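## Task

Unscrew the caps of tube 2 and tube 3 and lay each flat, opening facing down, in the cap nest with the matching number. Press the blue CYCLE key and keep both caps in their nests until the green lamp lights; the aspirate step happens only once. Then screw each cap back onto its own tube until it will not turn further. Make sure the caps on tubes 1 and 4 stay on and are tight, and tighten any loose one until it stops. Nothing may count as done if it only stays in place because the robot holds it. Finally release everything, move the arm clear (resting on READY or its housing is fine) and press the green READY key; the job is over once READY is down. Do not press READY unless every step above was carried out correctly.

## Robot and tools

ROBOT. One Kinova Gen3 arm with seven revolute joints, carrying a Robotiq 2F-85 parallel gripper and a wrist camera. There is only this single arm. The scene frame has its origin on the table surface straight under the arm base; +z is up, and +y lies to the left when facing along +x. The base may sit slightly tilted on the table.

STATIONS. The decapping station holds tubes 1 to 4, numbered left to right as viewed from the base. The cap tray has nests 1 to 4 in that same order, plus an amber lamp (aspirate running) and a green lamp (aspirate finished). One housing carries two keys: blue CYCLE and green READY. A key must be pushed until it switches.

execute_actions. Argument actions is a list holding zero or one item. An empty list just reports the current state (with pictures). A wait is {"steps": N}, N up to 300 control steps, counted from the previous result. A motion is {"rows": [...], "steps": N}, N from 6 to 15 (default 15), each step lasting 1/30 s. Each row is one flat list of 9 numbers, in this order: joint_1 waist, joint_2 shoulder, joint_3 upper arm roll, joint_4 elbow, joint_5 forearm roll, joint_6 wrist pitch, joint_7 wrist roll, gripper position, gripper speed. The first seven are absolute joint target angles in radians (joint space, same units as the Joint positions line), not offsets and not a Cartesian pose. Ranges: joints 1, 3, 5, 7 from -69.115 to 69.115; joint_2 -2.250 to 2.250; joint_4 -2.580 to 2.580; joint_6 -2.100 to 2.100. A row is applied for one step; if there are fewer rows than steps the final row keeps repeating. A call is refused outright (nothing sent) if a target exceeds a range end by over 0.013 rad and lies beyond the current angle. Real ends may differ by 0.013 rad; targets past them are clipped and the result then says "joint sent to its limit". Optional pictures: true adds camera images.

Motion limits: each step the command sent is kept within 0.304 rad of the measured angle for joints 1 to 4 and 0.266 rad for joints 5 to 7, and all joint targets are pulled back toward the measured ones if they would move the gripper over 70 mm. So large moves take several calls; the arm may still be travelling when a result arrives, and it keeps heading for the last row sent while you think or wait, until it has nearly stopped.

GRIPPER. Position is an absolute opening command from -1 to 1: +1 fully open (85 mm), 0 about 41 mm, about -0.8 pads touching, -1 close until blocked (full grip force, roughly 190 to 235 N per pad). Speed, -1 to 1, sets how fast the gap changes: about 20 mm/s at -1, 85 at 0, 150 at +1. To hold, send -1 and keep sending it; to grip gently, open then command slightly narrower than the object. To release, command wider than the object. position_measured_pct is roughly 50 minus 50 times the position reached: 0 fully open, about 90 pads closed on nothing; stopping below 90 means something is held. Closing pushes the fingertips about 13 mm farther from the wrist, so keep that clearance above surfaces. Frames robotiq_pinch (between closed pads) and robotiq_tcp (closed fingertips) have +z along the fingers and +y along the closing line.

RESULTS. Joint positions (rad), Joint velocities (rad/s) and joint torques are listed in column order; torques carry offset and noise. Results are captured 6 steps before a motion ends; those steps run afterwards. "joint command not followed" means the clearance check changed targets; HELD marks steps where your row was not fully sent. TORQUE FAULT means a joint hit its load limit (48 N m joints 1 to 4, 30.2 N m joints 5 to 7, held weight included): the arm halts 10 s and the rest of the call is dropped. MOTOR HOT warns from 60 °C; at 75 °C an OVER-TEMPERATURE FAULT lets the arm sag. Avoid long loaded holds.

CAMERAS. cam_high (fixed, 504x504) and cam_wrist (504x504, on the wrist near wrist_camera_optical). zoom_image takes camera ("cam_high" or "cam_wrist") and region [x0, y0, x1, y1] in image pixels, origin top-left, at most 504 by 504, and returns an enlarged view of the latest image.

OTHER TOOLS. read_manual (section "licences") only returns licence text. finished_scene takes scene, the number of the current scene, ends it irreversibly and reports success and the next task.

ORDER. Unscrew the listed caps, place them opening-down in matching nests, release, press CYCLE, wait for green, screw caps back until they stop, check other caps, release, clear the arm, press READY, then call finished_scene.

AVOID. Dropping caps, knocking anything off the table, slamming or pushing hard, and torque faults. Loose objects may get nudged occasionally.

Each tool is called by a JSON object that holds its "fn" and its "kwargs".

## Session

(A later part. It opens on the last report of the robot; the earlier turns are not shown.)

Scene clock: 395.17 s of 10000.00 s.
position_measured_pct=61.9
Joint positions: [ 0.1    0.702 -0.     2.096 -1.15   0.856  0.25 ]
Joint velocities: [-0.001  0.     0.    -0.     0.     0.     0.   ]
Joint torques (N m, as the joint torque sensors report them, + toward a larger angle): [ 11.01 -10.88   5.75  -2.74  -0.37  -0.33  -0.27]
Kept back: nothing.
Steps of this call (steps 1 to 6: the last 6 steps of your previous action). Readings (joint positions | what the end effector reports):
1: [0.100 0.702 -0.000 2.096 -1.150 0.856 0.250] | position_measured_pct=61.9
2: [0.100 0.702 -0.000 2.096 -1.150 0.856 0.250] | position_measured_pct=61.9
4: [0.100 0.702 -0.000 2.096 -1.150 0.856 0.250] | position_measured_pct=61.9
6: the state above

{"fn": "execute_actions", "kwargs": {"actions": [{"rows": [[0.09975,0.70110,0,2.09730,-1.15115,0.85555,0.25,-1,-0.4],[0.09989,0.70075,0,2.09854,-1.15175,0.85522,0.25,-1,-0.4]], "steps": 14}]}}

{"fn": "execute_actions", "kwargs": {"actions": [{"rows": [[0.10045,0.70133,0,2.09845,-1.15167,0.85518,0.25,-1,-0.4]], "steps": 12}]}}

{"fn": "execute_actions", "kwargs": {"actions": [{"rows": [[0.10100,0.70192,0,2.09837,-1.15158,0.85515,0.25,-1,-0.4]], "steps": 12}]}}

{"fn": "execute_actions", "kwargs": {"actions": [{"rows": [[0.10156,0.70250,0,2.09828,-1.15150,0.85511,0.25,-1,-0.4]], "steps": 12}]}}

{"fn": "execute_actions", "kwargs": {"actions": [{"rows": [[0.10212,0.70309,0,2.09820,-1.15142,0.85508,0.25,-1,-0.4]], "steps": 12}]}}

{"fn": "execute_actions", "kwargs": {"actions": [{"rows": [[0.10268,0.70367,0,2.09811,-1.15133,0.85504,0.25,-1,-0.4]], "steps": 12}]}}

{"fn": "execute_actions", "kwargs": {"actions": [{"steps": 4}]}}

Scene clock: 396.63 s of 10000.00 s.
position_measured_pct=61.9
Joint positions: [ 0.1    0.701  0.     2.099 -1.152  0.855  0.25 ]
Joint velocities: [ 0.001  0.001 -0.     0.001 -0.001  0.     0.   ]
Joint torques (N m, as the joint torque sensors report them, + toward a larger angle): [ 10.9  -10.8    5.68  -2.31  -0.31  -0.16  -0.34]
Steps of this call (steps 1 to 15: the robot went on to your last target; steps 16 to 36: nothing new was sent; steps 37 to 44: the first 8 steps of this action). Readings (joint positions | what the end effector reports):
37: [0.100 0.701 -0.000 2.097 -1.150 0.856 0.250] | position_measured_pct=61.9
38: [0.100 0.701 -0.000 2.098 -1.151 0.856 0.250] | position_measured_pct=61.9
40: [0.100 0.701 0.000 2.098 -1.152 0.855 0.250] | position_measured_pct=61.9
44: the state above

Scene clock: 397.03 s of 10000.00 s.
position_measured_pct=61.9
Joint positions: [ 0.1    0.701 -0.     2.098 -1.152  0.855  0.25 ]
Joint velocities: [ 0.001  0.001 -0.     0.001 -0.     0.    -0.   ]
Joint torques (N m, as the joint torque sensors report them, + toward a larger angle): [ 10.94 -10.74   5.78  -2.39  -0.23  -0.33  -0.34]
Steps of this call (steps 1 to 6: the last 6 steps of your previous action; steps 7 to 12: the first 6 steps of this action). Readings (joint positions | what the end effector reports):
7: [0.100 0.701 -0.000 2.098 -1.152 0.855 0.250] | position_measured_pct=61.9
8: [0.100 0.701 -0.000 2.098 -1.152 0.855 0.250] | position_measured_pct=61.9
10: [0.100 0.701 0.000 2.098 -1.152 0.855 0.250] | position_measured_pct=61.9
12: the state above

Scene clock: 397.43 s of 10000.00 s.
position_measured_pct=61.9
Joint positions: [ 0.101  0.702 -0.     2.098 -1.152  0.855  0.25 ]
Joint velocities: [-0.     0.003  0.     0.001  0.001 -0.     0.   ]
Joint torques (N m, as the joint torque sensors report them, + toward a larger angle): [ 10.97 -10.49   5.86  -2.21  -0.24  -0.5   -0.31]
Steps of this call (steps 1 to 6: the last 6 steps of your previous action; steps 7 to 12: the first 6 steps of this action). Readings (joint positions | what the end effector reports):
7: [0.101 0.702 -0.000 2.098 -1.152 0.855 0.250] | position_measured_pct=61.9
8: [0.101 0.702 -0.000 2.098 -1.152 0.856 0.250] | position_measured_pct=61.9
10: [0.101 0.702 -0.000 2.098 -1.152 0.855 0.250] | position_measured_pct=61.9
12: the state above

Scene clock: 397.83 s of 10000.00 s.
position_measured_pct=61.9
Joint positions: [ 0.101  0.702 -0.     2.098 -1.152  0.856  0.25 ]
Joint velocities: [-0.    -0.001 -0.     0.003  0.    -0.    -0.001]
Joint torques (N m, as the joint torque sensors report them, + toward a larger angle): [ 11.02 -10.34   5.99  -2.19  -0.16  -0.71  -0.38]
Steps of this call (steps 1 to 6: the last 6 steps of your previous action; steps 7 to 12: the first 6 steps of this action). Readings (joint positions | what the end effector reports):
7: [0.101 0.702 -0.000 2.098 -1.152 0.856 0.250] | position_measured_pct=61.9
8: [0.101 0.702 -0.000 2.098 -1.152 0.856 0.250] | position_measured_pct=61.9
10: [0.101 0.702 -0.000 2.098 -1.152 0.856 0.250] | position_measured_pct=61.9
12: the state above

Scene clock: 398.23 s of 10000.00 s.
position_measured_pct=61.9
Joint positions: [ 0.102  0.702 -0.001  2.098 -1.152  0.856  0.25 ]
Joint velocities: [ 0.    -0.001 -0.     0.001  0.     0.    -0.   ]
Joint torques (N m, as the joint torque sensors report them, + toward a larger angle): [ 11.16 -10.18   6.34  -2.16  -0.17  -0.84  -0.28]
Steps of this call (steps 1 to 6: the last 6 steps of your previous action; steps 7 to 12: the first 6 steps of this action). Readings (joint positions | what the end effector reports):
7: [0.102 0.702 -0.000 2.098 -1.152 0.856 0.250] | position_measured_pct=61.9
8: [0.102 0.702 -0.001 2.098 -1.152 0.856 0.250] | position_measured_pct=61.9
10: [0.102 0.702 -0.001 2.098 -1.152 0.856 0.250] | position_measured_pct=61.9
12: the state above

Scene clock: 398.63 s of 10000.00 s.
position_measured_pct=61.9
Joint positions: [ 0.102  0.703 -0.001  2.098 -1.152  0.856  0.25 ]
Joint velocities: [-0.    -0.001  0.     0.001 -0.001  0.001 -0.   ]
Joint torques (N m, as the joint torque sensors report them, + toward a larger angle): [11.2  -9.89  6.5  -2.18 -0.09 -0.91 -0.27]
Steps of this call (steps 1 to 6: the last 6 steps of your previous action; steps 7 to 12: the first 6 steps of this action). Readings (joint positions | what the end effector reports):
7: [0.102 0.703 -0.001 2.098 -1.152 0.856 0.250] | position_measured_pct=61.9
8: [0.102 0.703 -0.001 2.098 -1.152 0.856 0.250] | position_measured_pct=61.9
10: [0.102 0.703 -0.001 2.098 -1.152 0.856 0.250] | position_measured_pct=61.9
12: the state above

Scene clock: 398.83 s of 10000.00 s.
position_measured_pct=61.9
Joint positions: [ 0.102  0.703 -0.001  2.098 -1.152  0.856  0.25 ]
Joint velocities: [ 0.    -0.002 -0.001  0.001  0.     0.     0.   ]
Joint torques (N m, as the joint torque sensors report them, + toward a larger angle): [11.28 -9.9   6.5  -2.18 -0.04 -1.   -0.26]
Kept back: nothing.
Steps of this call (steps 1 to 6: the last 6 steps of your previous action). Readings (joint positions | what the end effector reports):
1: [0.102 0.703 -0.001 2.098 -1.152 0.856 0.250] | position_measured_pct=61.9
2: [0.102 0.703 -0.001 2.098 -1.152 0.856 0.250] | position_measured_pct=61.9
4: [0.102 0.703 -0.001 2.098 -1.152 0.856 0.250] | position_measured_pct=61.9
6: the state above

{"fn": "execute_actions", "kwargs": {"actions": [{"rows": [[0.10156,0.70250,0,2.09828,-1.15150,0.85511,0.25,-1,-0.4],[0.10045,0.70133,0,2.09845,-1.15167,0.85518,0.25,-1,-0.4],[0.09989,0.70075,0,2.09854,-1.15175,0.85522,0.25,-1,-0.4]], "steps": 15}]}}

{"fn": "execute_actions", "kwargs": {"actions": [{"rows": [[0.09933,0.70016,0,2.09863,-1.15184,0.85525,0.25,-1,-0.4]], "steps": 12}]}}

{"fn": "execute_actions", "kwargs": {"actions": [{"rows": [[0.09877,0.69958,0,2.09871,-1.15192,0.85529,0.25,-1,-0.4]], "steps": 12}]}}

{"fn": "execute_actions", "kwargs": {"actions": [{"rows": [[0.09822,0.69899,0,2.09880,-1.15200,0.85532,0.25,-1,-0.4]], "steps": 12}]}}

{"fn": "execute_actions", "kwargs": {"actions": [{"rows": [[0.09766,0.69841,0,2.09888,-1.15209,0.85536,0.25,-1,-0.4]], "steps": 12}]}}

{"fn": "execute_actions", "kwargs": {"actions": [{"rows": [[0.09710,0.69782,0,2.09897,-1.15217,0.85539,0.25,-1,-0.4]], "steps": 12}]}}

{"fn": "execute_actions", "kwargs": {"actions": [{"steps": 4}]}}

Scene clock: 399.97 s of 10000.00 s.
position_measured_pct=61.9
Joint positions: [ 0.1    0.701  0.     2.099 -1.152  0.855  0.25 ]
Joint velocities: [-0.001 -0.002 -0.    -0.002 -0.001 -0.001  0.   ]
Joint torques (N m, as the joint torque sensors report them, + toward a larger angle): [ 10.93 -10.83   5.77  -2.25  -0.29  -0.28  -0.27]
Steps of this call (steps 1 to 15: the robot went on to your last target; steps 16 to 25: nothing new was sent; steps 26 to 34: the first 9 steps of this action). Readings (joint positions | what the end effector reports):
26: [0.102 0.702 -0.001 2.098 -1.152 0.856 0.250] | position_measured_pct=61.9
27: [0.101 0.701 -0.000 2.098 -1.152 0.856 0.250] | position_measured_pct=61.9
29: [0.100 0.701 -0.000 2.098 -1.152 0.855 0.250] | position_measured_pct=61.9
33: [0.100 0.701 0.000 2.099 -1.152 0.855 0.250] | position_measured_pct=61.9
34: the state above

Scene clock: 400.37 s of 10000.00 s.
position_measured_pct=61.9
Joint positions: [ 0.1    0.7    0.     2.099 -1.152  0.855  0.25 ]
Joint velocities: [-0.001 -0.001 -0.     0.    -0.     0.    -0.   ]
Joint torques (N m, as the joint torque sensors report them, + toward a larger angle): [ 10.69 -10.76   5.44  -2.23  -0.37  -0.18  -0.28]
Steps of this call (steps 1 to 6: the last 6 steps of your previous action; steps 7 to 12: the first 6 steps of this action). Readings (joint positions | what the end effector reports):
7: [0.100 0.701 0.000 2.099 -1.152 0.855 0.250] | position_measured_pct=61.9
8: [0.099 0.700 0.000 2.099 -1.152 0.855 0.250] | position_measured_pct=61.9
10: [0.100 0.700 0.000 2.099 -1.152 0.855 0.250] | position_measured_pct=61.9
12: the state above

Scene clock: 400.77 s of 10000.00 s.
position_measured_pct=61.9
Joint positions: [ 0.099  0.7    0.     2.099 -1.152  0.855  0.25 ]
Joint velocities: [-0.001 -0.    -0.     0.001  0.    -0.001 -0.   ]
Joint torques (N m, as the joint torque sensors report them, + toward a larger angle): [ 10.71 -10.88   5.36  -2.32  -0.29   0.07  -0.25]
Steps of this call (steps 1 to 6: the last 6 steps of your previous action; steps 7 to 12: the first 6 steps of this action). Readings (joint positions | what the end effector reports):
7: [0.099 0.700 0.000 2.099 -1.152 0.855 0.250] | position_measured_pct=61.9
8: [0.099 0.700 0.000 2.099 -1.152 0.855 0.250] | position_measured_pct=61.9
10: [0.099 0.700 0.000 2.099 -1.152 0.855 0.250] | position_measured_pct=61.9
12: the state above

Scene clock: 401.17 s of 10000.00 s.
position_measured_pct=61.9
Joint positions: [ 0.099  0.699  0.001  2.099 -1.152  0.855  0.25 ]
Joint velocities: [-0.002 -0.001  0.    -0.001  0.    -0.001 -0.   ]
Joint torques (N m, as the joint torque sensors report them, + toward a larger angle): [ 10.47 -10.85   5.24  -1.98  -0.37   0.11  -0.33]
Steps of this call (steps 1 to 6: the last 6 steps of your previous action; steps 7 to 12: the first 6 steps of this action). Readings (joint positions | what the end effector reports):
7: [0.099 0.700 0.001 2.099 -1.152 0.855 0.250] | position_measured_pct=61.9
8: [0.099 0.699 0.001 2.099 -1.152 0.855 0.250] | position_measured_pct=61.9
10: [0.099 0.699 0.001 2.099 -1.152 0.855 0.250] | position_measured_pct=61.9
12: the state above

Scene clock: 401.57 s of 10000.00 s.
position_measured_pct=61.9
Joint positions: [ 0.098  0.699  0.001  2.099 -1.152  0.854  0.25 ]
Joint velocities: [ 0.001  0.001 -0.     0.     0.    -0.001  0.   ]
Joint torques (N m, as the joint torque sensors report them, + toward a larger angle): [ 10.41 -10.94   5.02  -2.16  -0.37   0.2   -0.28]
Steps of this call (steps 1 to 6: the last 6 steps of your previous action; steps 7 to 12: the first 6 steps of this action). Readings (joint positions | what the end effector reports):
7: [0.098 0.699 0.001 2.099 -1.152 0.855 0.250] | position_measured_pct=61.9
8: [0.098 0.699 0.001 2.099 -1.152 0.854 0.250] | position_measured_pct=61.9
10: [0.098 0.699 0.001 2.099 -1.152 0.854 0.250] | position_measured_pct=61.9
12: the state above

Scene clock: 401.97 s of 10000.00 s.
position_measured_pct=61.9
Joint positions: [ 0.098  0.698  0.001  2.099 -1.152  0.854  0.25 ]
Joint velocities: [-0.     0.001  0.     0.001 -0.001  0.    -0.   ]
Joint torques (N m, as the joint torque sensors report them, + toward a larger angle): [ 10.25 -11.17   4.89  -2.23  -0.47   0.43  -0.32]
Steps of this call (steps 1 to 6: the last 6 steps of your previous action; steps 7 to 12: the first 6 steps of this action). Readings (joint positions | what the end effector reports):
7: [0.098 0.698 0.001 2.099 -1.152 0.854 0.250] | position_measured_pct=61.9
8: [0.098 0.698 0.001 2.099 -1.152 0.854 0.250] | position_measured_pct=61.9
10: [0.098 0.698 0.001 2.099 -1.152 0.854 0.250] | position_measured_pct=61.9
12: the state above

Scene clock: 402.17 s of 10000.00 s.
position_measured_pct=61.9
Joint positions: [ 0.098  0.698  0.001  2.099 -1.152  0.854  0.25 ]
Joint velocities: [ 0.     0.001  0.001  0.001 -0.001  0.     0.   ]
Joint torques (N m, as the joint torque sensors report them, + toward a larger angle): [ 10.29 -11.11   4.91  -2.26  -0.53   0.42  -0.3 ]
Kept back: nothing.
Steps of this call (steps 1 to 6: the last 6 steps of your previous action). Readings (joint positions | what the end effector reports):
1: [0.098 0.698 0.001 2.099 -1.152 0.854 0.250] | position_measured_pct=61.9
2: [0.098 0.698 0.001 2.099 -1.152 0.854 0.250] | position_measured_pct=61.9
4: [0.098 0.698 0.001 2.099 -1.152 0.854 0.250] | position_measured_pct=61.9
6: the state above

{"fn": "execute_actions", "kwargs": {"actions": [{"rows": [[0.09822,0.69899,0,2.09880,-1.15200,0.85532,0.25,-1,-0.4],[0.09905,0.69987,0,2.09867,-1.15188,0.85527,0.25,-1,-0.4],[0.09989,0.70075,0,2.09854,-1.15175,0.85522,0.25,-1,-0.4],[0.09989,0.70075,0,2.09854,-1.15175,0.85522,0.25,-1,-0.4],[0.09989,0.70075,0,2.09854,-1.15175,0.85522,0.25,-1,-0.4],[0.09955,0.70089,0,2.09889,-1.15241,0.85491,0.25,-1,-0.4],[0.09920,0.70103,0,2.09924,-1.15307,0.85459,0.25,-1,-0.4],[0.09886,0.70118,0,2.09958,-1.15373,0.85428,0.25,-1,-0.4],[0.09851,0.70132,0,2.09993,-1.15439,0.85397,0.25,-1,-0.4]], "steps": 15}]}}

{"fn": "execute_actions", "kwargs": {"actions": [{"rows": [[0.09851,0.70132,0,2.09993,-1.15439,0.85397,0.25,-1,-0.4],[0.09851,0.70132,0,2.09993,-1.15439,0.85397,0.25,-1,-0.4],[0.09851,0.70132,0,2.09993,-1.15439,0.85397,0.22,-1,-0.4],[0.09851,0.70132,0,2.09993,-1.15439,0.85397,0.19,-1,-0.4],[0.09851,0.70132,0,2.09993,-1.15439,0.85397,0.16,-1,-0.4],[0.09851,0.70132,0,2.09993,-1.15439,0.85397,0.13,-1,-0.4],[0.09851,0.70132,0,2.09993,-1.15439,0.85397,0.10,-1,-0.4],[0.09851,0.70132,0,2.09993,-1.15439,0.85397,0.07,-1,-0.4],[0.09851,0.70132,0,2.09993,-1.15439,0.85397,0.04,-1,-0.4],[0.09851,0.70132,0,2.09993,-1.15439,0.85397,0.01,-1,-0.4],[0.09851,0.70132,0,2.09993,-1.15439,0.85397,-0.02,-1,-0.4],[0.09851,0.70132,0,2.09993,-1.15439,0.85397,-0.05,-1,-0.4],[0.09851,0.70132,0,2.09993,-1.15439,0.85397,-0.08,-1,-0.4],[0.09851,0.70132,0,2.09993,-1.15439,0.85397,-0.11,-1,-0.4],[0.09851,0.70132,0,2.09993,-1.15439,0.85397,-0.14,-1,-0.4]], "steps": 15}]}}

{"fn": "execute_actions", "kwargs": {"actions": [{"rows": [[0.09851,0.70132,0,2.09993,-1.15439,0.85397,-0.17,-1,-0.4],[0.09851,0.70132,0,2.09993,-1.15439,0.85397,-0.20,-1,-0.4],[0.09851,0.70132,0,2.09993,-1.15439,0.85397,-0.23,-1,-0.4],[0.09851,0.70132,0,2.09993,-1.15439,0.85397,-0.26,-1,-0.4],[0.09851,0.70132,0,2.09993,-1.15439,0.85397,-0.29,-1,-0.4],[0.09851,0.70132,0,2.09993,-1.15439,0.85397,-0.32,-1,-0.4],[0.09851,0.70132,0,2.09993,-1.15439,0.85397,-0.35,-1,-0.4],[0.09851,0.70132,0,2.09993,-1.15439,0.85397,-0.38,-1,-0.4],[0.09851,0.70132,0,2.09993,-1.15439,0.85397,-0.41,-1,-0.4],[0.09851,0.70132,0,2.09993,-1.15439,0.85397,-0.44,-1,-0.4],[0.09851,0.70132,0,2.09993,-1.15439,0.85397,-0.47,-1,-0.4],[0.09851,0.70132,0,2.09993,-1.15439,0.85397,-0.50,-1,-0.4],[0.09851,0.70132,0,2.09993,-1.15439,0.85397,-0.53,-1,-0.4],[0.09851,0.70132,0,2.09993,-1.15439,0.85397,-0.56,-1,-0.4],[0.09851,0.70132,0,2.09993,-1.15439,0.85397,-0.59,-1,-0.4]], "steps": 15}]}}

{"fn": "execute_actions", "kwargs": {"actions": [{"rows": [[0.09851,0.70132,0,2.09993,-1.15439,0.85397,-0.62,-1,-0.4],[0.09851,0.70132,0,2.09993,-1.15439,0.85397,-0.65,-1,-0.4],[0.09851,0.70132,0,2.09993,-1.15439,0.85397,-0.68,-1,-0.4],[0.09851,0.70132,0,2.09993,-1.15439,0.85397,-0.71,-1,-0.4],[0.09851,0.70132,0,2.09993,-1.15439,0.85397,-0.74,-1,-0.4],[0.09851,0.70132,0,2.09993,-1.15439,0.85397,-0.77,-1,-0.4],[0.09851,0.70132,0,2.09993,-1.15439,0.85397,-0.80,-1,-0.4],[0.09851,0.70132,0,2.09993,-1.15439,0.85397,-0.83,-1,-0.4],[0.09851,0.70132,0,2.09993,-1.15439,0.85397,-0.86,-1,-0.4],[0.09851,0.70132,0,2.09993,-1.15439,0.85397,-0.89,-1,-0.4],[0.09851,0.70132,0,2.09993,-1.15439,0.85397,-0.92,-1,-0.4],[0.09851,0.70132,0,2.09993,-1.15439,0.85397,-0.95,-1,-0.4]], "steps": 15}]}}

{"fn": "execute_actions", "kwargs": {"actions": [{"steps": 6}]}}

Scene clock: 405.30 s of 10000.00 s.
position_measured_pct=61.9
Joint positions: [ 0.099  0.701  0.     2.099 -1.154  0.854  0.25 ]
Joint velocities: [-0.005  0.003  0.002  0.005 -0.022 -0.01  -0.   ]
Joint torques (N m, as the joint torque sensors report them, + toward a larger angle): [ 10.26 -10.37   5.51  -1.98  -0.14  -0.36  -0.32]
Steps of this call (steps 1 to 15: the robot went on to your last target; steps 16 to 85: nothing new was sent; steps 86 to 94: the first 9 steps of this action). Readings (joint positions | what the end effector reports):
86: [0.098 0.699 0.001 2.099 -1.152 0.854 0.250] | position_measured_pct=61.9
87: [0.099 0.700 0.001 2.099 -1.152 0.855 0.250] | position_measured_pct=61.9
89: [0.100 0.701 0.000 2.099 -1.152 0.855 0.250] | position_measured_pct=61.9
93: [0.099 0.701 0.000 2.099 -1.153 0.854 0.250] | position_measured_pct=61.9
94: the state above

Scene clock: 405.80 s of 10000.00 s.
position_measured_pct=61.9
Joint positions: [ 0.099  0.701  0.     2.099 -1.155  0.854  0.11 ]
Joint velocities: [-0.001  0.001  0.001  0.001  0.001 -0.    -0.871]
Joint torques (N m, as the joint torque sensors report them, + toward a larger angle): [ 10.6  -10.51   5.32  -1.9   -0.27  -0.14  -0.46]
Steps of this call (steps 1 to 6: the last 6 steps of your previous action; steps 7 to 15: the first 9 steps of this action). Readings (joint positions | what the end effector reports):
7: [0.099 0.701 0.000 2.100 -1.155 0.854 0.250] | position_measured_pct=61.9
8: [0.099 0.701 0.000 2.100 -1.155 0.854 0.250] | position_measured_pct=61.9
10: [0.099 0.701 0.000 2.099 -1.155 0.854 0.239] | position_measured_pct=61.9
14: [0.099 0.701 0.000 2.099 -1.155 0.854 0.139] | position_measured_pct=61.9
15: the state above

Scene clock: 406.30 s of 10000.00 s.
position_measured_pct=61.9
Joint positions: [ 0.099  0.701  0.     2.1   -1.154  0.854 -0.338]
Joint velocities: [ 0.001  0.    -0.001  0.001  0.    -0.    -0.896]
Joint torques (N m, as the joint torque sensors report them, + toward a larger angle): [ 10.62 -10.87   5.35  -1.95  -0.36  -0.03  -0.31]
Steps of this call (steps 1 to 6: the last 6 steps of your previous action; steps 7 to 15: the first 9 steps of this action). Readings (joint positions | what the end effector reports):
7: [0.099 0.701 0.000 2.100 -1.154 0.854 -0.098] | position_measured_pct=61.9
8: [0.099 0.701 0.000 2.100 -1.154 0.854 -0.128] | position_measured_pct=61.9
10: [0.099 0.701 0.000 2.100 -1.154 0.854 -0.188] | position_measured_pct=61.9
14: [0.099 0.701 0.000 2.100 -1.154 0.854 -0.308] | position_measured_pct=61.9
15: the state above

Scene clock: 406.80 s of 10000.00 s.
position_measured_pct=61.9
Joint positions: [ 0.099  0.702  0.     2.1   -1.154  0.853 -0.787]
Joint velocities: [ 0.     0.002 -0.001  0.001 -0.001 -0.001 -0.896]
Joint torques (N m, as the joint torque sensors report them, + toward a larger angle): [ 10.54 -11.03   5.29  -1.87  -0.44   0.01  -0.61]
Steps of this call (steps 1 to 6: the last 6 steps of your previous action; steps 7 to 15: the first 9 steps of this action). Readings (joint positions | what the end effector reports):
7: [0.099 0.702 0.000 2.100 -1.154 0.853 -0.548] | position_measured_pct=61.9
8: [0.099 0.702 0.000 2.100 -1.154 0.853 -0.578] | position_measured_pct=61.9
10: [0.099 0.702 0.000 2.100 -1.154 0.853 -0.637] | position_measured_pct=61.9
14: [0.099 0.702 0.000 2.100 -1.154 0.853 -0.757] | position_measured_pct=61.9
15: the state above

Scene clock: 407.00 s of 10000.00 s.
position_measured_pct=61.9
Joint positions: [ 0.099  0.702  0.     2.099 -1.154  0.853 -0.944]
Joint velocities: [-0.001 -0.001  0.    -0.     0.001 -0.    -0.265]
Joint torques (N m, as the joint torque sensors report them, + toward a larger angle): [ 10.57 -11.16   5.43  -1.98  -0.42   0.06  -0.8 ]
Kept back: nothing.
Steps of this call (steps 1 to 6: the last 6 steps of your previous action). Readings (joint positions | what the end effector reports):
1: [0.099 0.702 0.000 2.100 -1.154 0.853 -0.817] | position_measured_pct=61.9
2: [0.099 0.702 0.000 2.100 -1.154 0.853 -0.847] | position_measured_pct=61.9
4: [0.099 0.702 0.000 2.100 -1.154 0.853 -0.906] | position_measured_pct=61.9
6: the state above

{"fn": "execute_actions", "kwargs": {"actions": [{"rows": [[0.09861,0.70197,0,2.09962,-1.15457,0.85386,-0.95,-1,-0.4],[0.09871,0.70262,0,2.09931,-1.15476,0.85374,-0.95,-1,-0.4],[0.09881,0.70327,0,2.09900,-1.15494,0.85363,-0.95,-1,-0.4]], "steps": 15}]}}

{"fn": "execute_actions", "kwargs": {"actions": [{"rows": [[0.09877,0.70331,0,2.09901,-1.15501,0.85360,-0.985,-1,-0.4],[0.09873,0.70335,0,2.09903,-1.15509,0.85356,-1.02,-1,-0.4],[0.09869,0.70339,0,2.09904,-1.15516,0.85353,-1.055,-1,-0.4],[0.09865,0.70343,0,2.09905,-1.15524,0.85349,-1.09,-1,-0.4],[0.09861,0.70347,0,2.09907,-1.15531,0.85346,-1.125,-1,-0.4],[0.09856,0.70350,0,2.09908,-1.15538,0.85342,-1.16,-1,-0.4],[0.09852,0.70354,0,2.09909,-1.15546,0.85339,-1.195,-1,-0.4],[0.09848,0.70358,0,2.09910,-1.15553,0.85335,-1.23,-1,-0.4],[0.09844,0.70362,0,2.09912,-1.15561,0.85332,-1.265,-1,-0.4],[0.09840,0.70366,0,2.09913,-1.15568,0.85328,-1.30,-1,-0.4],[0.09836,0.70370,0,2.09914,-1.15575,0.85325,-1.335,-1,-0.4],[0.09832,0.70374,0,2.09916,-1.15583,0.85321,-1.37,-1,-0.4],[0.09828,0.70378,0,2.09917,-1.15590,0.85318,-1.405,-1,-0.4],[0.09824,0.70382,0,2.09918,-1.15598,0.85314,-1.44,-1,-0.4],[0.09820,0.70386,0,2.09919,-1.15605,0.85311,-1.475,-1,-0.4]], "steps": 15}]}}

{"fn": "execute_actions", "kwargs": {"actions": [{"steps": 10}]}}

Scene clock: 409.57 s of 10000.00 s.
position_measured_pct=61.9
Joint positions: [ 0.099  0.703  0.     2.099 -1.154  0.854 -0.949]
Joint velocities: [ 0.002  0.001 -0.    -0.    -0.     0.    -0.   ]
Joint torques (N m, as the joint torque sensors report them, + toward a larger angle): [ 10.49 -10.39   5.52  -2.37  -0.6   -0.56  -0.67]
Steps of this call (steps 1 to 30: the robot went on to your last target; steps 31 to 68: nothing new was sent; steps 69 to 77: the first 9 steps of this action). Readings (joint positions | what the end effector reports):
69: [0.099 0.702 0.000 2.099 -1.154 0.853 -0.949] | position_measured_pct=61.9
70: [0.099 0.702 0.000 2.099 -1.154 0.854 -0.949] | position_measured_pct=61.9
72: [0.099 0.703 0.000 2.099 -1.154 0.854 -0.949] | position_measured_pct=61.9
76: [0.099 0.703 0.000 2.099 -1.154 0.854 -0.949] | position_measured_pct=61.9
77: the state above

Scene clock: 410.07 s of 10000.00 s.
position_measured_pct=61.9
Joint positions: [ 0.099  0.703  0.     2.099 -1.154  0.854 -1.174]
Joint velocities: [-0.001  0.    -0.     0.002  0.    -0.001 -1.025]
Joint torques (N m, as the joint torque sensors report them, + toward a larger angle): [ 10.52 -10.18   5.57  -2.46  -0.69  -0.64  -1.01]
Steps of this call (steps 1 to 6: the last 6 steps of your previous action; steps 7 to 15: the first 9 steps of this action). Readings (joint positions | what the end effector reports):
7: [0.099 0.703 0.000 2.099 -1.154 0.854 -0.951] | position_measured_pct=61.9
8: [0.099 0.703 0.000 2.099 -1.154 0.854 -0.960] | position_measured_pct=61.9
10: [0.099 0.703 0.000 2.099 -1.154 0.854 -1.008] | position_measured_pct=61.9
14: [0.099 0.703 0.000 2.099 -1.154 0.854 -1.140] | position_measured_pct=61.9
15: the state above

Scene clock: 410.40 s of 10000.00 s.
position_measured_pct=61.9
Joint positions: [ 0.099  0.703  0.     2.099 -1.154  0.853 -1.471]
Joint velocities: [ 0.001 -0.001 -0.     0.001  0.001 -0.001 -0.111]
Joint torques (N m, as the joint torque sensors report them, + toward a larger angle): [10.51 -9.91  5.52 -2.53 -0.91 -0.55 -1.08]
Kept back: nothing.
Steps of this call (steps 1 to 6: the last 6 steps of your previous action; steps 7 to 10: the robot went on to your last target). Readings (joint positions | what the end effector reports):
1: [0.099 0.703 0.000 2.099 -1.154 0.854 -1.208] | position_measured_pct=61.9
2: [0.099 0.703 0.000 2.099 -1.154 0.854 -1.243] | position_measured_pct=61.9
4: [0.099 0.703 0.000 2.099 -1.154 0.853 -1.312] | position_measured_pct=61.9
8: [0.099 0.703 0.000 2.099 -1.154 0.853 -1.444] | position_measured_pct=61.9
10: the state above

{"fn": "execute_actions", "kwargs": {"actions": []}}

{"fn": "zoom_image", "kwargs": {"camera": "cam_wrist", "region": [150, 360, 390, 504]}}

Scene clock: 411.20 s of 10000.00 s.
position_measured_pct=61.9
Joint positions: [ 0.099  0.703  0.     2.099 -1.154  0.853 -1.473]
Joint velocities: [-0.    -0.     0.     0.     0.001  0.     0.   ]
Joint torques (N m, as the joint torque sensors report them, + toward a larger angle): [ 10.5  -10.     5.49  -2.49  -0.93  -0.45  -1.12]
Kept back: nothing.
Steps of this call (steps 1 to 24: the robot went on to your last target). Readings (joint positions | what the end effector reports):
1: [0.099 0.703 0.000 2.099 -1.154 0.853 -1.473] | position_measured_pct=61.9
2: [0.099 0.703 0.000 2.099 -1.154 0.853 -1.473] | position_measured_pct=61.9
4: [0.099 0.703 0.000 2.099 -1.154 0.853 -1.473] | position_measured_pct=61.9
8: [0.099 0.703 0.000 2.099 -1.154 0.853 -1.473] | position_measured_pct=61.9
24: the state above

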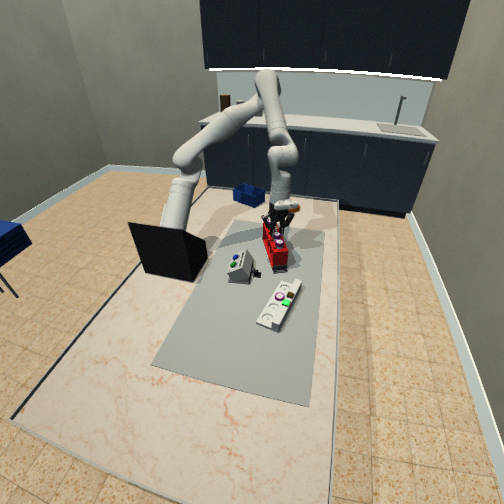

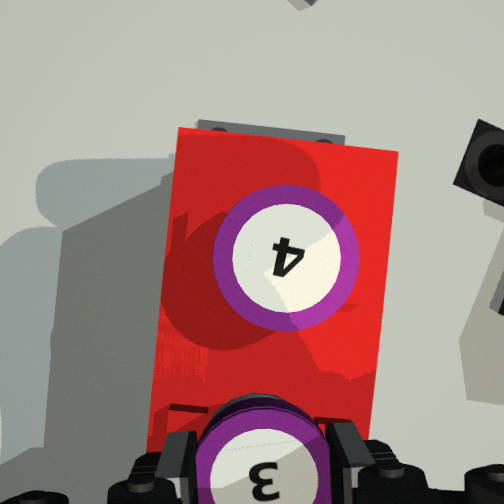

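Region (150, 360, 390, 504) of cam_wrist's 504x504 image, scaled by 2.100; it fills the top 302 rows of this view, and the rest is white.

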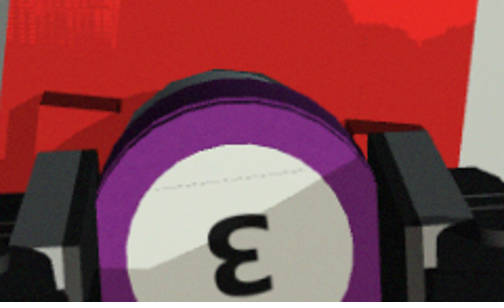

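{"fn": "zoom_image", "kwargs": {"camera": "cam_wrist", "region": [200, 170, 380, 350]}}

Region (200, 170, 380, 350) of cam_wrist's 504x504 image, scaled by 2.800.

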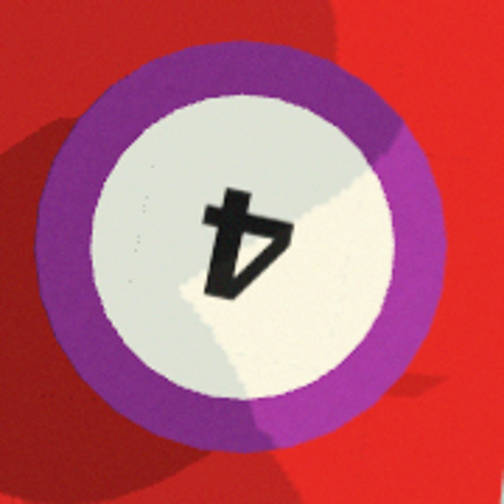

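{"fn": "execute_actions", "kwargs": {"actions": [{"rows": [[0.09881,0.70327,0,2.09900,-1.15494,0.85363,-1.475,-1,-0.4]], "steps": 13}]}}

{"fn": "execute_actions", "kwargs": {"actions": [{"rows": [[0.09935,0.70275,0,2.09883,-1.15395,0.85409,-1.475,-1,-0.4]], "steps": 13}]}}

{"fn": "execute_actions", "kwargs": {"actions": [{"rows": [[0.09990,0.70222,0,2.09866,-1.15296,0.85455,-1.475,-1,-0.4]], "steps": 13}]}}

{"fn": "execute_actions", "kwargs": {"actions": [{"rows": [[0.10045,0.70170,0,2.09848,-1.15197,0.85502,-1.475,-1,-0.4]], "steps": 13}]}}

{"fn": "execute_actions", "kwargs": {"actions": [{"rows": [[0.10100,0.70118,0,2.09831,-1.15098,0.85548,-1.475,-1,-0.4]], "steps": 13}]}}

{"fn": "execute_actions", "kwargs": {"actions": [{"steps": 4}]}}

Scene clock: 413.47 s of 10000.00 s.
position_measured_pct=61.9
Joint positions: [ 0.099  0.703  0.     2.099 -1.154  0.853 -1.473]
Joint velocities: [-0.    -0.001 -0.    -0.001  0.001  0.     0.   ]
Joint torques (N m, as the joint torque sensors report them, + toward a larger angle): [ 10.66 -10.5    5.74  -2.32  -0.81  -0.26  -1.08]
Steps of this call (steps 1 to 15: the robot went on to your last target; steps 16 to 61: nothing new was sent; steps 62 to 68: the first 7 steps of this action). Readings (joint positions | what the end effector reports):
62: [0.099 0.703 0.000 2.099 -1.154 0.853 -1.473] | position_measured_pct=61.9
63: [0.099 0.703 -0.000 2.099 -1.154 0.853 -1.473] | position_measured_pct=61.9
65: [0.099 0.703 0.000 2.099 -1.154 0.853 -1.473] | position_measured_pct=61.9
68: the state above

Scene clock: 413.90 s of 10000.00 s.
position_measured_pct=61.9
Joint positions: [ 0.099  0.703 -0.     2.099 -1.153  0.854 -1.473]
Joint velocities: [ 0.     0.001  0.     0.    -0.     0.    -0.001]
Joint torques (N m, as the joint torque sensors report them, + toward a larger angle): [ 10.95 -10.97   5.87  -2.4   -0.55  -0.12  -1.07]
Steps of this call (steps 1 to 6: the last 6 steps of your previous action; steps 7 to 13: the first 7 steps of this action). Readings (joint positions | what the end effector reports):
7: [0.099 0.703 -0.000 2.099 -1.154 0.853 -1.473] | position_measured_pct=61.9
8: [0.099 0.703 -0.000 2.099 -1.153 0.853 -1.473] | position_measured_pct=61.9
10: [0.099 0.703 -0.000 2.099 -1.153 0.854 -1.473] | position_measured_pct=61.9
13: the state above

Scene clock: 414.33 s of 10000.00 s.
position_measured_pct=61.9
Joint positions: [ 0.099  0.703 -0.     2.099 -1.153  0.854 -1.474]
Joint velocities: [-0.001 -0.001  0.     0.001  0.001  0.001  0.001]
Joint torques (N m, as the joint torque sensors report them, + toward a larger angle): [ 11.28 -11.48   6.07  -2.12  -0.4    0.03  -1.  ]
Steps of this call (steps 1 to 6: the last 6 steps of your previous action; steps 7 to 13: the first 7 steps of this action). Readings (joint positions | what the end effector reports):
7: [0.099 0.703 -0.000 2.099 -1.153 0.854 -1.473] | position_measured_pct=61.9
8: [0.099 0.703 -0.000 2.099 -1.153 0.854 -1.473] | position_measured_pct=61.9
10: [0.099 0.703 -0.000 2.099 -1.153 0.854 -1.474] | position_measured_pct=61.9
13: the state above

Scene clock: 414.77 s of 10000.00 s.
position_measured_pct=61.9
Joint positions: [ 0.1    0.703 -0.001  2.098 -1.152  0.854 -1.474]
Joint velocities: [ 0.001  0.    -0.     0.001 -0.     0.    -0.   ]
Joint torques (N m, as the joint torque sensors report them, + toward a larger angle): [ 11.62 -11.91   6.21  -2.16  -0.29   0.26  -0.94]
Steps of this call (steps 1 to 6: the last 6 steps of your previous action; steps 7 to 13: the first 7 steps of this action). Readings (joint positions | what the end effector reports):
7: [0.100 0.703 -0.000 2.098 -1.152 0.854 -1.474] | position_measured_pct=61.9
8: [0.100 0.703 -0.001 2.098 -1.152 0.854 -1.474] | position_measured_pct=61.9
10: [0.100 0.703 -0.001 2.098 -1.152 0.854 -1.474] | position_measured_pct=61.9
13: the state above

Scene clock: 415.20 s of 10000.00 s.
position_measured_pct=61.9
Joint positions: [ 0.1    0.703 -0.001  2.098 -1.151  0.854 -1.474]
Joint velocities: [-0.    -0.002 -0.     0.    -0.001  0.    -0.   ]
Joint torques (N m, as the joint torque sensors report them, + toward a larger angle): [ 11.9  -12.27   6.48  -1.85  -0.16   0.37  -0.92]
Steps of this call (steps 1 to 6: the last 6 steps of your previous action; steps 7 to 13: the first 7 steps of this action). Readings (joint positions | what the end effector reports):
7: [0.100 0.703 -0.001 2.098 -1.152 0.854 -1.474] | position_measured_pct=61.9
8: [0.100 0.703 -0.001 2.098 -1.151 0.854 -1.474] | position_measured_pct=61.9
10: [0.100 0.703 -0.001 2.098 -1.151 0.854 -1.474] | position_measured_pct=61.9
13: the state above

Scene clock: 415.40 s of 10000.00 s.
position_measured_pct=61.9
Joint positions: [ 0.1    0.703 -0.001  2.098 -1.151  0.854 -1.474]
Joint velocities: [-0.002  0.002 -0.     0.002  0.001 -0.     0.   ]
Joint torques (N m, as the joint torque sensors report them, + toward a larger angle): [ 11.93 -12.29   6.49  -2.05  -0.15   0.36  -0.9 ]
Kept back: nothing.
Steps of this call (steps 1 to 6: the last 6 steps of your previous action). Readings (joint positions | what the end effector reports):
1: [0.100 0.703 -0.001 2.098 -1.151 0.854 -1.474] | position_measured_pct=61.9
2: [0.100 0.703 -0.001 2.098 -1.151 0.854 -1.474] | position_measured_pct=61.9
4: [0.100 0.703 -0.001 2.098 -1.151 0.854 -1.474] | position_measured_pct=61.9
6: the state above

{"fn": "execute_actions", "kwargs": {"actions": [{"rows": [[0.10069,0.70199,0.0002,2.09880,-1.15235,0.85490,-1.475,-1,-0.4],[0.10038,0.70281,0.0003,2.09930,-1.15371,0.85432,-1.475,-1,-0.4],[0.10007,0.70362,0.0005,2.09979,-1.15508,0.85374,-1.475,-1,-0.4]], "steps": 15}]}}

{"fn": "execute_actions", "kwargs": {"actions": [{"steps": 8}]}}

Scene clock: 423.77 s of 10000.00 s.
position_measured_pct=61.9
Joint positions: [ 0.1    0.703 -0.     2.099 -1.154  0.854 -1.473]
Joint velocities: [ 0.    -0.001 -0.    -0.    -0.001  0.    -0.   ]
Joint torques (N m, as the joint torque sensors report them, + toward a larger angle): [ 11.32 -10.64   6.31  -2.    -0.57  -0.32  -1.14]
Steps of this call (steps 1 to 15: the robot went on to your last target; steps 16 to 242: nothing new was sent; steps 243 to 251: the first 9 steps of this action). Readings (joint positions | what the end effector reports):
243: [0.100 0.703 -0.001 2.098 -1.152 0.854 -1.474] | position_measured_pct=61.9
244: [0.100 0.704 -0.000 2.098 -1.152 0.854 -1.474] | position_measured_pct=61.9
246: [0.100 0.704 0.000 2.099 -1.154 0.854 -1.473] | position_measured_pct=61.9
250: [0.100 0.703 -0.000 2.099 -1.154 0.854 -1.473] | position_measured_pct=61.9
251: the state above

Scene clock: 424.03 s of 10000.00 s.
position_measured_pct=61.9
Joint positions: [ 0.1    0.703 -0.     2.099 -1.154  0.854 -1.473]
Joint velocities: [ 0.    -0.    -0.     0.001 -0.     0.     0.   ]
Joint torques (N m, as the joint torque sensors report them, + toward a larger angle): [ 11.29 -10.47   6.3   -2.04  -0.52  -0.3   -1.1 ]
Kept back: nothing.
Steps of this call (steps 1 to 6: the last 6 steps of your previous action; steps 7 to 8: the robot went on to your last target). Readings (joint positions | what the end effector reports):
1: [0.100 0.703 -0.000 2.099 -1.154 0.854 -1.473] | position_measured_pct=61.9
2: [0.100 0.703 -0.000 2.099 -1.154 0.854 -1.473] | position_measured_pct=61.9
4: [0.100 0.703 -0.000 2.099 -1.154 0.854 -1.473] | position_measured_pct=61.9
8: the state above

{"fn": "execute_actions", "kwargs": {"actions": [], "pictures": true}}

Scene clock: 427.57 s of 10000.00 s.
position_measured_pct=61.9
Joint positions: [ 0.1    0.703 -0.     2.099 -1.154  0.854 -1.473]
Joint velocities: [ 0.001  0.001 -0.    -0.001  0.    -0.001  0.   ]
Joint torques (N m, as the joint torque sensors report them, + toward a larger angle): [ 11.35 -10.42   6.3   -2.    -0.54  -0.38  -1.06]
Kept back: nothing.
Steps of this call (steps 1 to 15: the robot went on to your last target; steps 16 to 106: nothing new was sent). Readings (joint positions | what the end effector reports):
1: [0.100 0.703 -0.000 2.099 -1.154 0.854 -1.473] | position_measured_pct=61.9
2: [0.100 0.703 -0.000 2.099 -1.154 0.854 -1.473] | position_measured_pct=61.9
4: [0.100 0.703 -0.000 2.099 -1.154 0.854 -1.473] | position_measured_pct=61.9
8: [0.100 0.703 -0.000 2.099 -1.154 0.854 -1.473] | position_measured_pct=61.9
106: the state above
The arm was judged still, so your last target was given up. Only a new action makes it travel on or press farther. Fingers that are still opening or closing keep moving.

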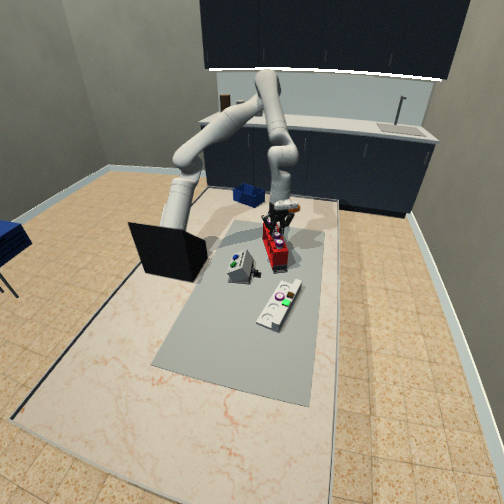

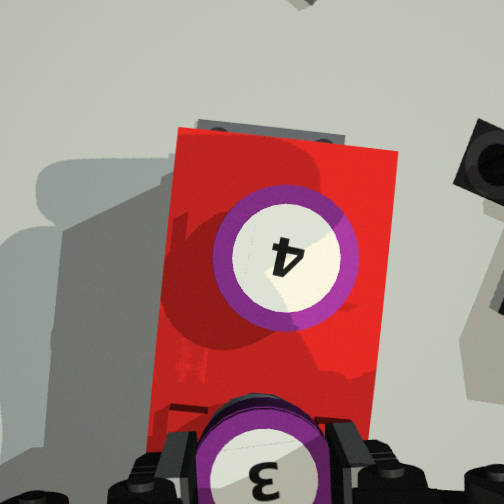

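{"fn": "execute_actions", "kwargs": {"actions": [{"rows": [[0.09960,0.70407,0.0005,2.09994,-1.15592,0.85334,-2.7,-1,-0.4]], "steps": 15}]}}

{"fn": "execute_actions", "kwargs": {"actions": [{"rows": [[0.09890,0.70474,0.0005,2.10016,-1.15719,0.85275,-2.7,-1,-0.4]], "steps": 15}]}}

{"fn": "execute_actions", "kwargs": {"actions": [{"rows": [[0.09864,0.70499,0.0005,2.10024,-1.15767,0.85253,-2.7,-1,-0.4]], "steps": 15}]}}

Scene clock: 429.60 s of 10000.00 s.
position_measured_pct=61.9
Joint positions: [ 0.099  0.703 -0.     2.1   -1.155  0.854 -1.735]
Joint velocities: [-0.001  0.    -0.     0.001 -0.002 -0.    -1.216]
Joint torques (N m, as the joint torque sensors report them, + toward a larger angle): [ 11.23 -10.28   6.19  -2.2   -0.47  -0.46  -1.06]
Steps of this call (steps 1 to 52: nothing new was sent; steps 53 to 61: the first 9 steps of this action). Readings (joint positions | what the end effector reports):
53: [0.100 0.703 -0.000 2.099 -1.154 0.854 -1.475] | position_measured_pct=61.9
54: [0.100 0.703 -0.000 2.099 -1.154 0.854 -1.484] | position_measured_pct=61.9
56: [0.100 0.703 -0.000 2.100 -1.155 0.854 -1.535] | position_measured_pct=61.9
60: [0.099 0.703 0.000 2.100 -1.155 0.854 -1.695] | position_measured_pct=61.9
61: the state above

Scene clock: 430.10 s of 10000.00 s.
position_measured_pct=61.9
Joint positions: [ 0.099  0.704  0.     2.1   -1.157  0.853 -2.345]
Joint velocities: [-0.002  0.002 -0.     0.    -0.005 -0.002 -1.219]
Joint torques (N m, as the joint torque sensors report them, + toward a larger angle): [ 11.2  -10.51   6.09  -2.41  -0.18  -0.57  -0.25]
Steps of this call (steps 1 to 6: the last 6 steps of your previous action; steps 7 to 15: the first 9 steps of this action). Readings (joint positions | what the end effector reports):
7: [0.099 0.704 -0.000 2.100 -1.156 0.854 -2.020] | position_measured_pct=61.9
8: [0.099 0.704 -0.000 2.100 -1.156 0.854 -2.061] | position_measured_pct=61.9
10: [0.099 0.704 -0.000 2.100 -1.156 0.854 -2.142] | position_measured_pct=61.9
14: [0.099 0.704 0.000 2.100 -1.157 0.853 -2.305] | position_measured_pct=61.9
15: the state above

Scene clock: 430.60 s of 10000.00 s.
position_measured_pct=61.9
Joint positions: [ 0.098  0.705  0.     2.1   -1.158  0.853 -2.7  ]
Joint velocities: [ 0.001  0.001 -0.    -0.002 -0.001  0.001  0.   ]
Joint torques (N m, as the joint torque sensors report them, + toward a larger angle): [ 11.03 -10.49   6.1   -2.18  -0.14  -0.64  -0.3 ]
Steps of this call (steps 1 to 6: the last 6 steps of your previous action; steps 7 to 15: the first 9 steps of this action). Readings (joint positions | what the end effector reports):
7: [0.099 0.705 0.000 2.100 -1.157 0.853 -2.630] | position_measured_pct=61.9
8: [0.099 0.705 0.000 2.100 -1.157 0.853 -2.663] | position_measured_pct=61.9
10: [0.098 0.705 0.000 2.100 -1.158 0.853 -2.697] | position_measured_pct=61.9
14: [0.098 0.705 0.000 2.100 -1.158 0.853 -2.700] | position_measured_pct=61.9
15: the state above

{"fn": "execute_actions", "kwargs": {"actions": [{"rows": [[0.09820,0.70541,0.0005,2.10038,-1.15846,0.85216,-4.45,-1,-0.4]], "steps": 15}]}}

{"fn": "execute_actions", "kwargs": {"actions": [{"rows": [[0.09750,0.70608,0.0005,2.10060,-1.15973,0.85156,-4.45,-1,-0.4]], "steps": 15}]}}

{"fn": "execute_actions", "kwargs": {"actions": [{"rows": [[0.09680,0.70675,0.0005,2.10082,-1.16099,0.85097,-4.45,-1,-0.4]], "steps": 15}]}}

{"fn": "execute_actions", "kwargs": {"actions": [{"rows": [[0.09659,0.70695,0.0005,2.10088,-1.16136,0.85080,-4.45,-1,-0.4]], "steps": 10}]}}

Scene clock: 431.60 s of 10000.00 s.
position_measured_pct=61.9
Joint positions: [ 0.098  0.705  0.     2.1   -1.158  0.853 -2.962]
Joint velocities: [-0.    -0.    -0.001  0.002 -0.002 -0.    -1.215]
Joint torques (N m, as the joint torque sensors report them, + toward a larger angle): [ 11.16 -10.26   6.22  -2.28  -0.18  -0.7   -0.16]
Steps of this call (steps 1 to 6: the last 6 steps of your previous action; steps 7 to 15: the robot went on to your last target; steps 16 to 21: nothing new was sent; steps 22 to 30: the first 9 steps of this action). Readings (joint positions | what the end effector reports):
22: [0.098 0.705 0.000 2.100 -1.158 0.853 -2.701] | position_measured_pct=61.9
23: [0.098 0.705 0.000 2.100 -1.158 0.853 -2.711] | position_measured_pct=61.9
25: [0.098 0.705 0.000 2.100 -1.158 0.853 -2.761] | position_measured_pct=61.9
29: [0.098 0.705 0.000 2.100 -1.158 0.853 -2.921] | position_measured_pct=61.9
30: the state above

Scene clock: 432.10 s of 10000.00 s.
position_measured_pct=61.9
Joint positions: [ 0.098  0.706 -0.     2.1   -1.159  0.853 -3.571]
Joint velocities: [-0.003 -0.    -0.001  0.001 -0.002  0.    -1.215]
Joint torques (N m, as the joint torque sensors report them, + toward a larger angle): [ 10.71 -10.26   6.25  -2.1   -0.31  -1.18  -0.56]
Steps of this call (steps 1 to 6: the last 6 steps of your previous action; steps 7 to 15: the first 9 steps of this action). Readings (joint positions | what the end effector reports):
7: [0.098 0.705 -0.000 2.100 -1.158 0.853 -3.246] | position_measured_pct=61.9
8: [0.098 0.705 -0.000 2.100 -1.158 0.853 -3.287] | position_measured_pct=61.9
10: [0.098 0.705 -0.000 2.100 -1.159 0.853 -3.368] | position_measured_pct=61.9
14: [0.098 0.705 -0.000 2.100 -1.159 0.853 -3.531] | position_measured_pct=61.9
15: the state above

Scene clock: 432.60 s of 10000.00 s.
position_measured_pct=61.9
Joint positions: [ 0.097  0.706 -0.     2.101 -1.161  0.853 -4.181]
Joint velocities: [-0.002 -0.    -0.001  0.    -0.003 -0.003 -1.215]
Joint torques (N m, as the joint torque sensors report them, + toward a larger angle): [10.69 -9.97  6.58 -1.92 -0.16 -1.1  -1.07]
Steps of this call (steps 1 to 6: the last 6 steps of your previous action; steps 7 to 15: the first 9 steps of this action). Readings (joint positions | what the end effector reports):
7: [0.097 0.706 -0.000 2.100 -1.160 0.853 -3.856] | position_measured_pct=61.9
8: [0.097 0.706 -0.000 2.100 -1.160 0.853 -3.896] | position_measured_pct=61.9
10: [0.097 0.706 -0.000 2.100 -1.160 0.853 -3.977] | position_measured_pct=61.9
14: [0.097 0.706 -0.000 2.101 -1.161 0.853 -4.140] | position_measured_pct=61.9
15: the state above

Scene clock: 432.93 s of 10000.00 s.
position_measured_pct=61.9
Joint positions: [ 0.097  0.706 -0.     2.101 -1.162  0.852 -4.449]
Joint velocities: [-0.001  0.    -0.     0.001 -0.    -0.    -0.002]
Joint torques (N m, as the joint torque sensors report them, + toward a larger angle): [ 10.85 -10.16   6.64  -2.     0.    -0.79  -1.08]
Steps of this call (steps 1 to 6: the last 6 steps of your previous action; steps 7 to 10: the first 4 steps of this action). Readings (joint positions | what the end effector reports):
7: [0.097 0.706 -0.001 2.101 -1.162 0.852 -4.436] | position_measured_pct=61.9
8: [0.097 0.706 -0.000 2.101 -1.162 0.852 -4.446] | position_measured_pct=61.9
10: the state above

{"fn": "execute_actions", "kwargs": {"actions": [{"rows": [[0.09636,0.70717,0.0005,2.10096,-1.16179,0.85060,-4.64,-1,-0.4]], "steps": 15}]}}

Scene clock: 434.30 s of 10000.00 s.
position_measured_pct=61.9
Joint positions: [ 0.096  0.706 -0.     2.101 -1.162  0.852 -4.637]
Joint velocities: [-0.    -0.001 -0.     0.001 -0.001 -0.002 -0.081]
Joint torques (N m, as the joint torque sensors report them, + toward a larger angle): [10.87 -9.9   6.45 -2.2  -0.07 -0.96 -0.81]
Steps of this call (steps 1 to 6: the last 6 steps of your previous action; steps 7 to 15: the robot went on to your last target; steps 16 to 32: nothing new was sent; steps 33 to 41: the first 9 steps of this action). Readings (joint positions | what the end effector reports):
33: [0.097 0.706 -0.000 2.101 -1.162 0.852 -4.450] | position_measured_pct=61.9
34: [0.097 0.706 -0.000 2.101 -1.162 0.852 -4.459] | position_measured_pct=61.9
36: [0.097 0.706 -0.000 2.101 -1.162 0.852 -4.510] | position_measured_pct=61.9
40: [0.097 0.706 -0.000 2.101 -1.162 0.852 -4.631] | position_measured_pct=61.9
41: the state above

{"fn": "execute_actions", "kwargs": {"actions": [{"rows": [[0.09627,0.70726,0.0005,2.10099,-1.16196,0.85052,-4.72,-1,-0.4]], "steps": 15}]}}

Scene clock: 434.80 s of 10000.00 s.
position_measured_pct=61.9
Joint positions: [ 0.096  0.706 -0.     2.101 -1.162  0.852 -4.719]
Joint velocities: [-0.001  0.001 -0.    -0.001  0.    -0.    -0.   ]
Joint torques (N m, as the joint torque sensors report them, + toward a larger angle): [10.78 -9.87  6.32 -2.16 -0.06 -0.96 -0.99]
Steps of this call (steps 1 to 6: the last 6 steps of your previous action; steps 7 to 15: the first 9 steps of this action). Readings (joint positions | what the end effector reports):
7: [0.096 0.706 -0.000 2.101 -1.162 0.852 -4.640] | position_measured_pct=61.9
8: [0.096 0.706 -0.000 2.101 -1.162 0.852 -4.649] | position_measured_pct=61.9
10: [0.096 0.706 -0.000 2.101 -1.162 0.852 -4.693] | position_measured_pct=61.9
14: [0.096 0.706 -0.000 2.101 -1.162 0.852 -4.719] | position_measured_pct=61.9
15: the state above

{"fn": "execute_actions", "kwargs": {"actions": [{"rows": [[0.09621,0.70732,0.0005,2.10101,-1.16207,0.85047,-4.77,-1,-0.4]], "steps": 14}]}}

Scene clock: 435.27 s of 10000.00 s.
position_measured_pct=61.9
Joint positions: [ 0.096  0.706 -0.     2.101 -1.162  0.852 -4.769]
Joint velocities: [-0.002  0.002 -0.    -0.     0.     0.     0.   ]
Joint torques (N m, as the joint torque sensors report them, + toward a larger angle): [10.92 -9.71  6.23 -2.38 -0.13 -0.97 -0.91]
Steps of this call (steps 1 to 6: the last 6 steps of your previous action; steps 7 to 14: the first 8 steps of this action). Readings (joint positions | what the end effector reports):
7: [0.096 0.706 -0.000 2.101 -1.162 0.852 -4.720] | position_measured_pct=61.9
8: [0.096 0.706 -0.000 2.101 -1.162 0.852 -4.729] | position_measured_pct=61.9
10: [0.096 0.706 -0.000 2.101 -1.162 0.852 -4.762] | position_measured_pct=61.9
14: the state above

{"fn": "execute_actions", "kwargs": {"actions": [{"rows": [[0.09621,0.70732,0.0005,2.10101,-1.16207,0.85047,-4.82,-1,-0.4]], "steps": 14}]}}

Scene clock: 435.77 s of 10000.00 s.
position_measured_pct=61.9
Joint positions: [ 0.096  0.706 -0.     2.101 -1.162  0.852 -4.819]
Joint velocities: [-0.     0.001  0.    -0.    -0.    -0.    -0.   ]
Joint torques (N m, as the joint torque sensors report them, + toward a larger angle): [10.91 -9.74  6.38 -2.36 -0.2  -0.95 -1.05]
Steps of this call (steps 1 to 6: the last 6 steps of your previous action; step 7: the robot went on to your last target; steps 8 to 15: the first 8 steps of this action). Readings (joint positions | what the end effector reports):
8: [0.096 0.706 -0.000 2.101 -1.162 0.852 -4.770] | position_measured_pct=61.9
9: [0.096 0.706 -0.000 2.101 -1.162 0.852 -4.779] | position_measured_pct=61.9
11: [0.096 0.706 -0.000 2.101 -1.162 0.852 -4.812] | position_measured_pct=61.9
15: the state above

{"fn": "execute_actions", "kwargs": {"actions": [{"rows": [[0.09621,0.70732,0.0005,2.10101,-1.16207,0.85047,-4.865,-1,-0.4]], "steps": 14}]}}

Scene clock: 436.23 s of 10000.00 s.
position_measured_pct=61.9
Joint positions: [ 0.096  0.706 -0.     2.101 -1.162  0.852 -4.864]
Joint velocities: [-0.001  0.001  0.     0.    -0.     0.     0.   ]
Joint torques (N m, as the joint torque sensors report them, + toward a larger angle): [10.97 -9.67  6.36 -2.35 -0.19 -0.94 -0.96]
Steps of this call (steps 1 to 6: the last 6 steps of your previous action; steps 7 to 14: the first 8 steps of this action). Readings (joint positions | what the end effector reports):
7: [0.096 0.706 -0.000 2.101 -1.162 0.852 -4.820] | position_measured_pct=61.9
8: [0.096 0.706 -0.000 2.101 -1.162 0.852 -4.829] | position_measured_pct=61.9
10: [0.096 0.706 -0.000 2.101 -1.162 0.852 -4.859] | position_measured_pct=61.9
14: the state above

{"fn": "execute_actions", "kwargs": {"actions": [{"rows": [[0.09621,0.70732,0.0005,2.10101,-1.16207,0.85047,-4.91,-1,-0.4]], "steps": 14}]}}

Scene clock: 436.70 s of 10000.00 s.
position_measured_pct=61.9
Joint positions: [ 0.096  0.706 -0.     2.101 -1.162  0.852 -4.909]
Joint velocities: [-0.    -0.002 -0.    -0.001 -0.     0.     0.   ]
Joint torques (N m, as the joint torque sensors report them, + toward a larger angle): [10.98 -9.63  6.35 -2.38 -0.18 -0.95 -0.93]
Steps of this call (steps 1 to 6: the last 6 steps of your previous action; steps 7 to 14: the first 8 steps of this action). Readings (joint positions | what the end effector reports):
7: [0.096 0.706 -0.000 2.101 -1.162 0.852 -4.865] | position_measured_pct=61.9
8: [0.096 0.706 -0.000 2.101 -1.162 0.852 -4.874] | position_measured_pct=61.9
10: [0.096 0.706 -0.000 2.101 -1.162 0.852 -4.904] | position_measured_pct=61.9
14: the state above

{"fn": "execute_actions", "kwargs": {"actions": [{"rows": [[0.09621,0.70732,0.0005,2.10101,-1.16207,0.85047,-4.955,-1,-0.4]], "steps": 14}]}}

Scene clock: 437.17 s of 10000.00 s.
position_measured_pct=61.9
Joint positions: [ 0.096  0.706 -0.     2.101 -1.162  0.852 -4.954]
Joint velocities: [ 0.     0.002 -0.    -0.     0.     0.    -0.001]
Joint torques (N m, as the joint torque sensors report them, + toward a larger angle): [10.84 -9.68  6.35 -2.34 -0.2  -0.74 -1.  ]
Steps of this call (steps 1 to 6: the last 6 steps of your previous action; steps 7 to 14: the first 8 steps of this action). Readings (joint positions | what the end effector reports):
7: [0.096 0.706 -0.000 2.101 -1.162 0.852 -4.910] | position_measured_pct=61.9
8: [0.096 0.706 -0.000 2.101 -1.162 0.852 -4.919] | position_measured_pct=61.9
10: [0.096 0.706 -0.000 2.101 -1.162 0.852 -4.949] | position_measured_pct=61.9
14: the state above

{"fn": "execute_actions", "kwargs": {"actions": [{"rows": [[0.09621,0.70732,0.0005,2.10101,-1.16207,0.85047,-5.0,-1,-0.4]], "steps": 14}]}}

Scene clock: 437.63 s of 10000.00 s.
position_measured_pct=61.9
Joint positions: [ 0.096  0.706 -0.     2.101 -1.162  0.851 -4.998]
Joint velocities: [-0.001 -0.001  0.     0.002  0.001 -0.    -0.   ]
Joint torques (N m, as the joint torque sensors report them, + toward a larger angle): [11.1  -9.56  6.39 -2.19 -0.29 -0.71 -1.2 ]
Steps of this call (steps 1 to 6: the last 6 steps of your previous action; steps 7 to 14: the first 8 steps of this action). Readings (joint positions | what the end effector reports):
7: [0.096 0.706 -0.000 2.101 -1.162 0.852 -4.955] | position_measured_pct=61.9
8: [0.096 0.706 -0.000 2.101 -1.162 0.852 -4.964] | position_measured_pct=61.9
10: [0.096 0.706 -0.000 2.101 -1.162 0.851 -4.993] | position_measured_pct=61.9
14: the state above

{"fn": "execute_actions", "kwargs": {"actions": [{"rows": [[0.09621,0.70732,0.0005,2.10101,-1.16207,0.85047,-5.04,-1,-0.4]], "steps": 14}]}}

Scene clock: 438.10 s of 10000.00 s.
position_measured_pct=61.9
Joint positions: [ 0.096  0.706 -0.     2.101 -1.162  0.851 -5.038]
Joint velocities: [-0.001  0.002  0.     0.     0.001 -0.    -0.   ]
Joint torques (N m, as the joint torque sensors report them, + toward a larger angle): [11.15 -9.59  6.51 -2.16 -0.4  -0.55 -1.34]
Steps of this call (steps 1 to 6: the last 6 steps of your previous action; steps 7 to 14: the first 8 steps of this action). Readings (joint positions | what the end effector reports):
7: [0.096 0.706 -0.000 2.101 -1.162 0.851 -5.000] | position_measured_pct=61.9
8: [0.096 0.706 -0.000 2.101 -1.162 0.851 -5.009] | position_measured_pct=61.9
10: [0.096 0.706 -0.000 2.101 -1.162 0.851 -5.035] | position_measured_pct=61.9
14: the state above

{"fn": "execute_actions", "kwargs": {"actions": [{"rows": [[0.09621,0.70732,0.0005,2.10101,-1.16207,0.85047,-5.07,-1,-0.4]], "steps": 14}]}}

Scene clock: 438.57 s of 10000.00 s.
position_measured_pct=61.9
Joint positions: [ 0.096  0.706 -0.001  2.101 -1.161  0.851 -5.067]
Joint velocities: [ 0.001  0.001  0.    -0.     0.001  0.     0.   ]
Joint torques (N m, as the joint torque sensors report them, + toward a larger angle): [11.38 -9.3   6.48 -2.04 -0.76 -0.56 -1.66]
Steps of this call (steps 1 to 6: the last 6 steps of your previous action; steps 7 to 14: the first 8 steps of this action). Readings (joint positions | what the end effector reports):
7: [0.096 0.706 -0.000 2.101 -1.162 0.851 -5.039] | position_measured_pct=61.9
8: [0.096 0.706 -0.000 2.101 -1.162 0.851 -5.048] | position_measured_pct=61.9
10: [0.096 0.706 -0.001 2.101 -1.161 0.851 -5.066] | position_measured_pct=61.9
14: the state above


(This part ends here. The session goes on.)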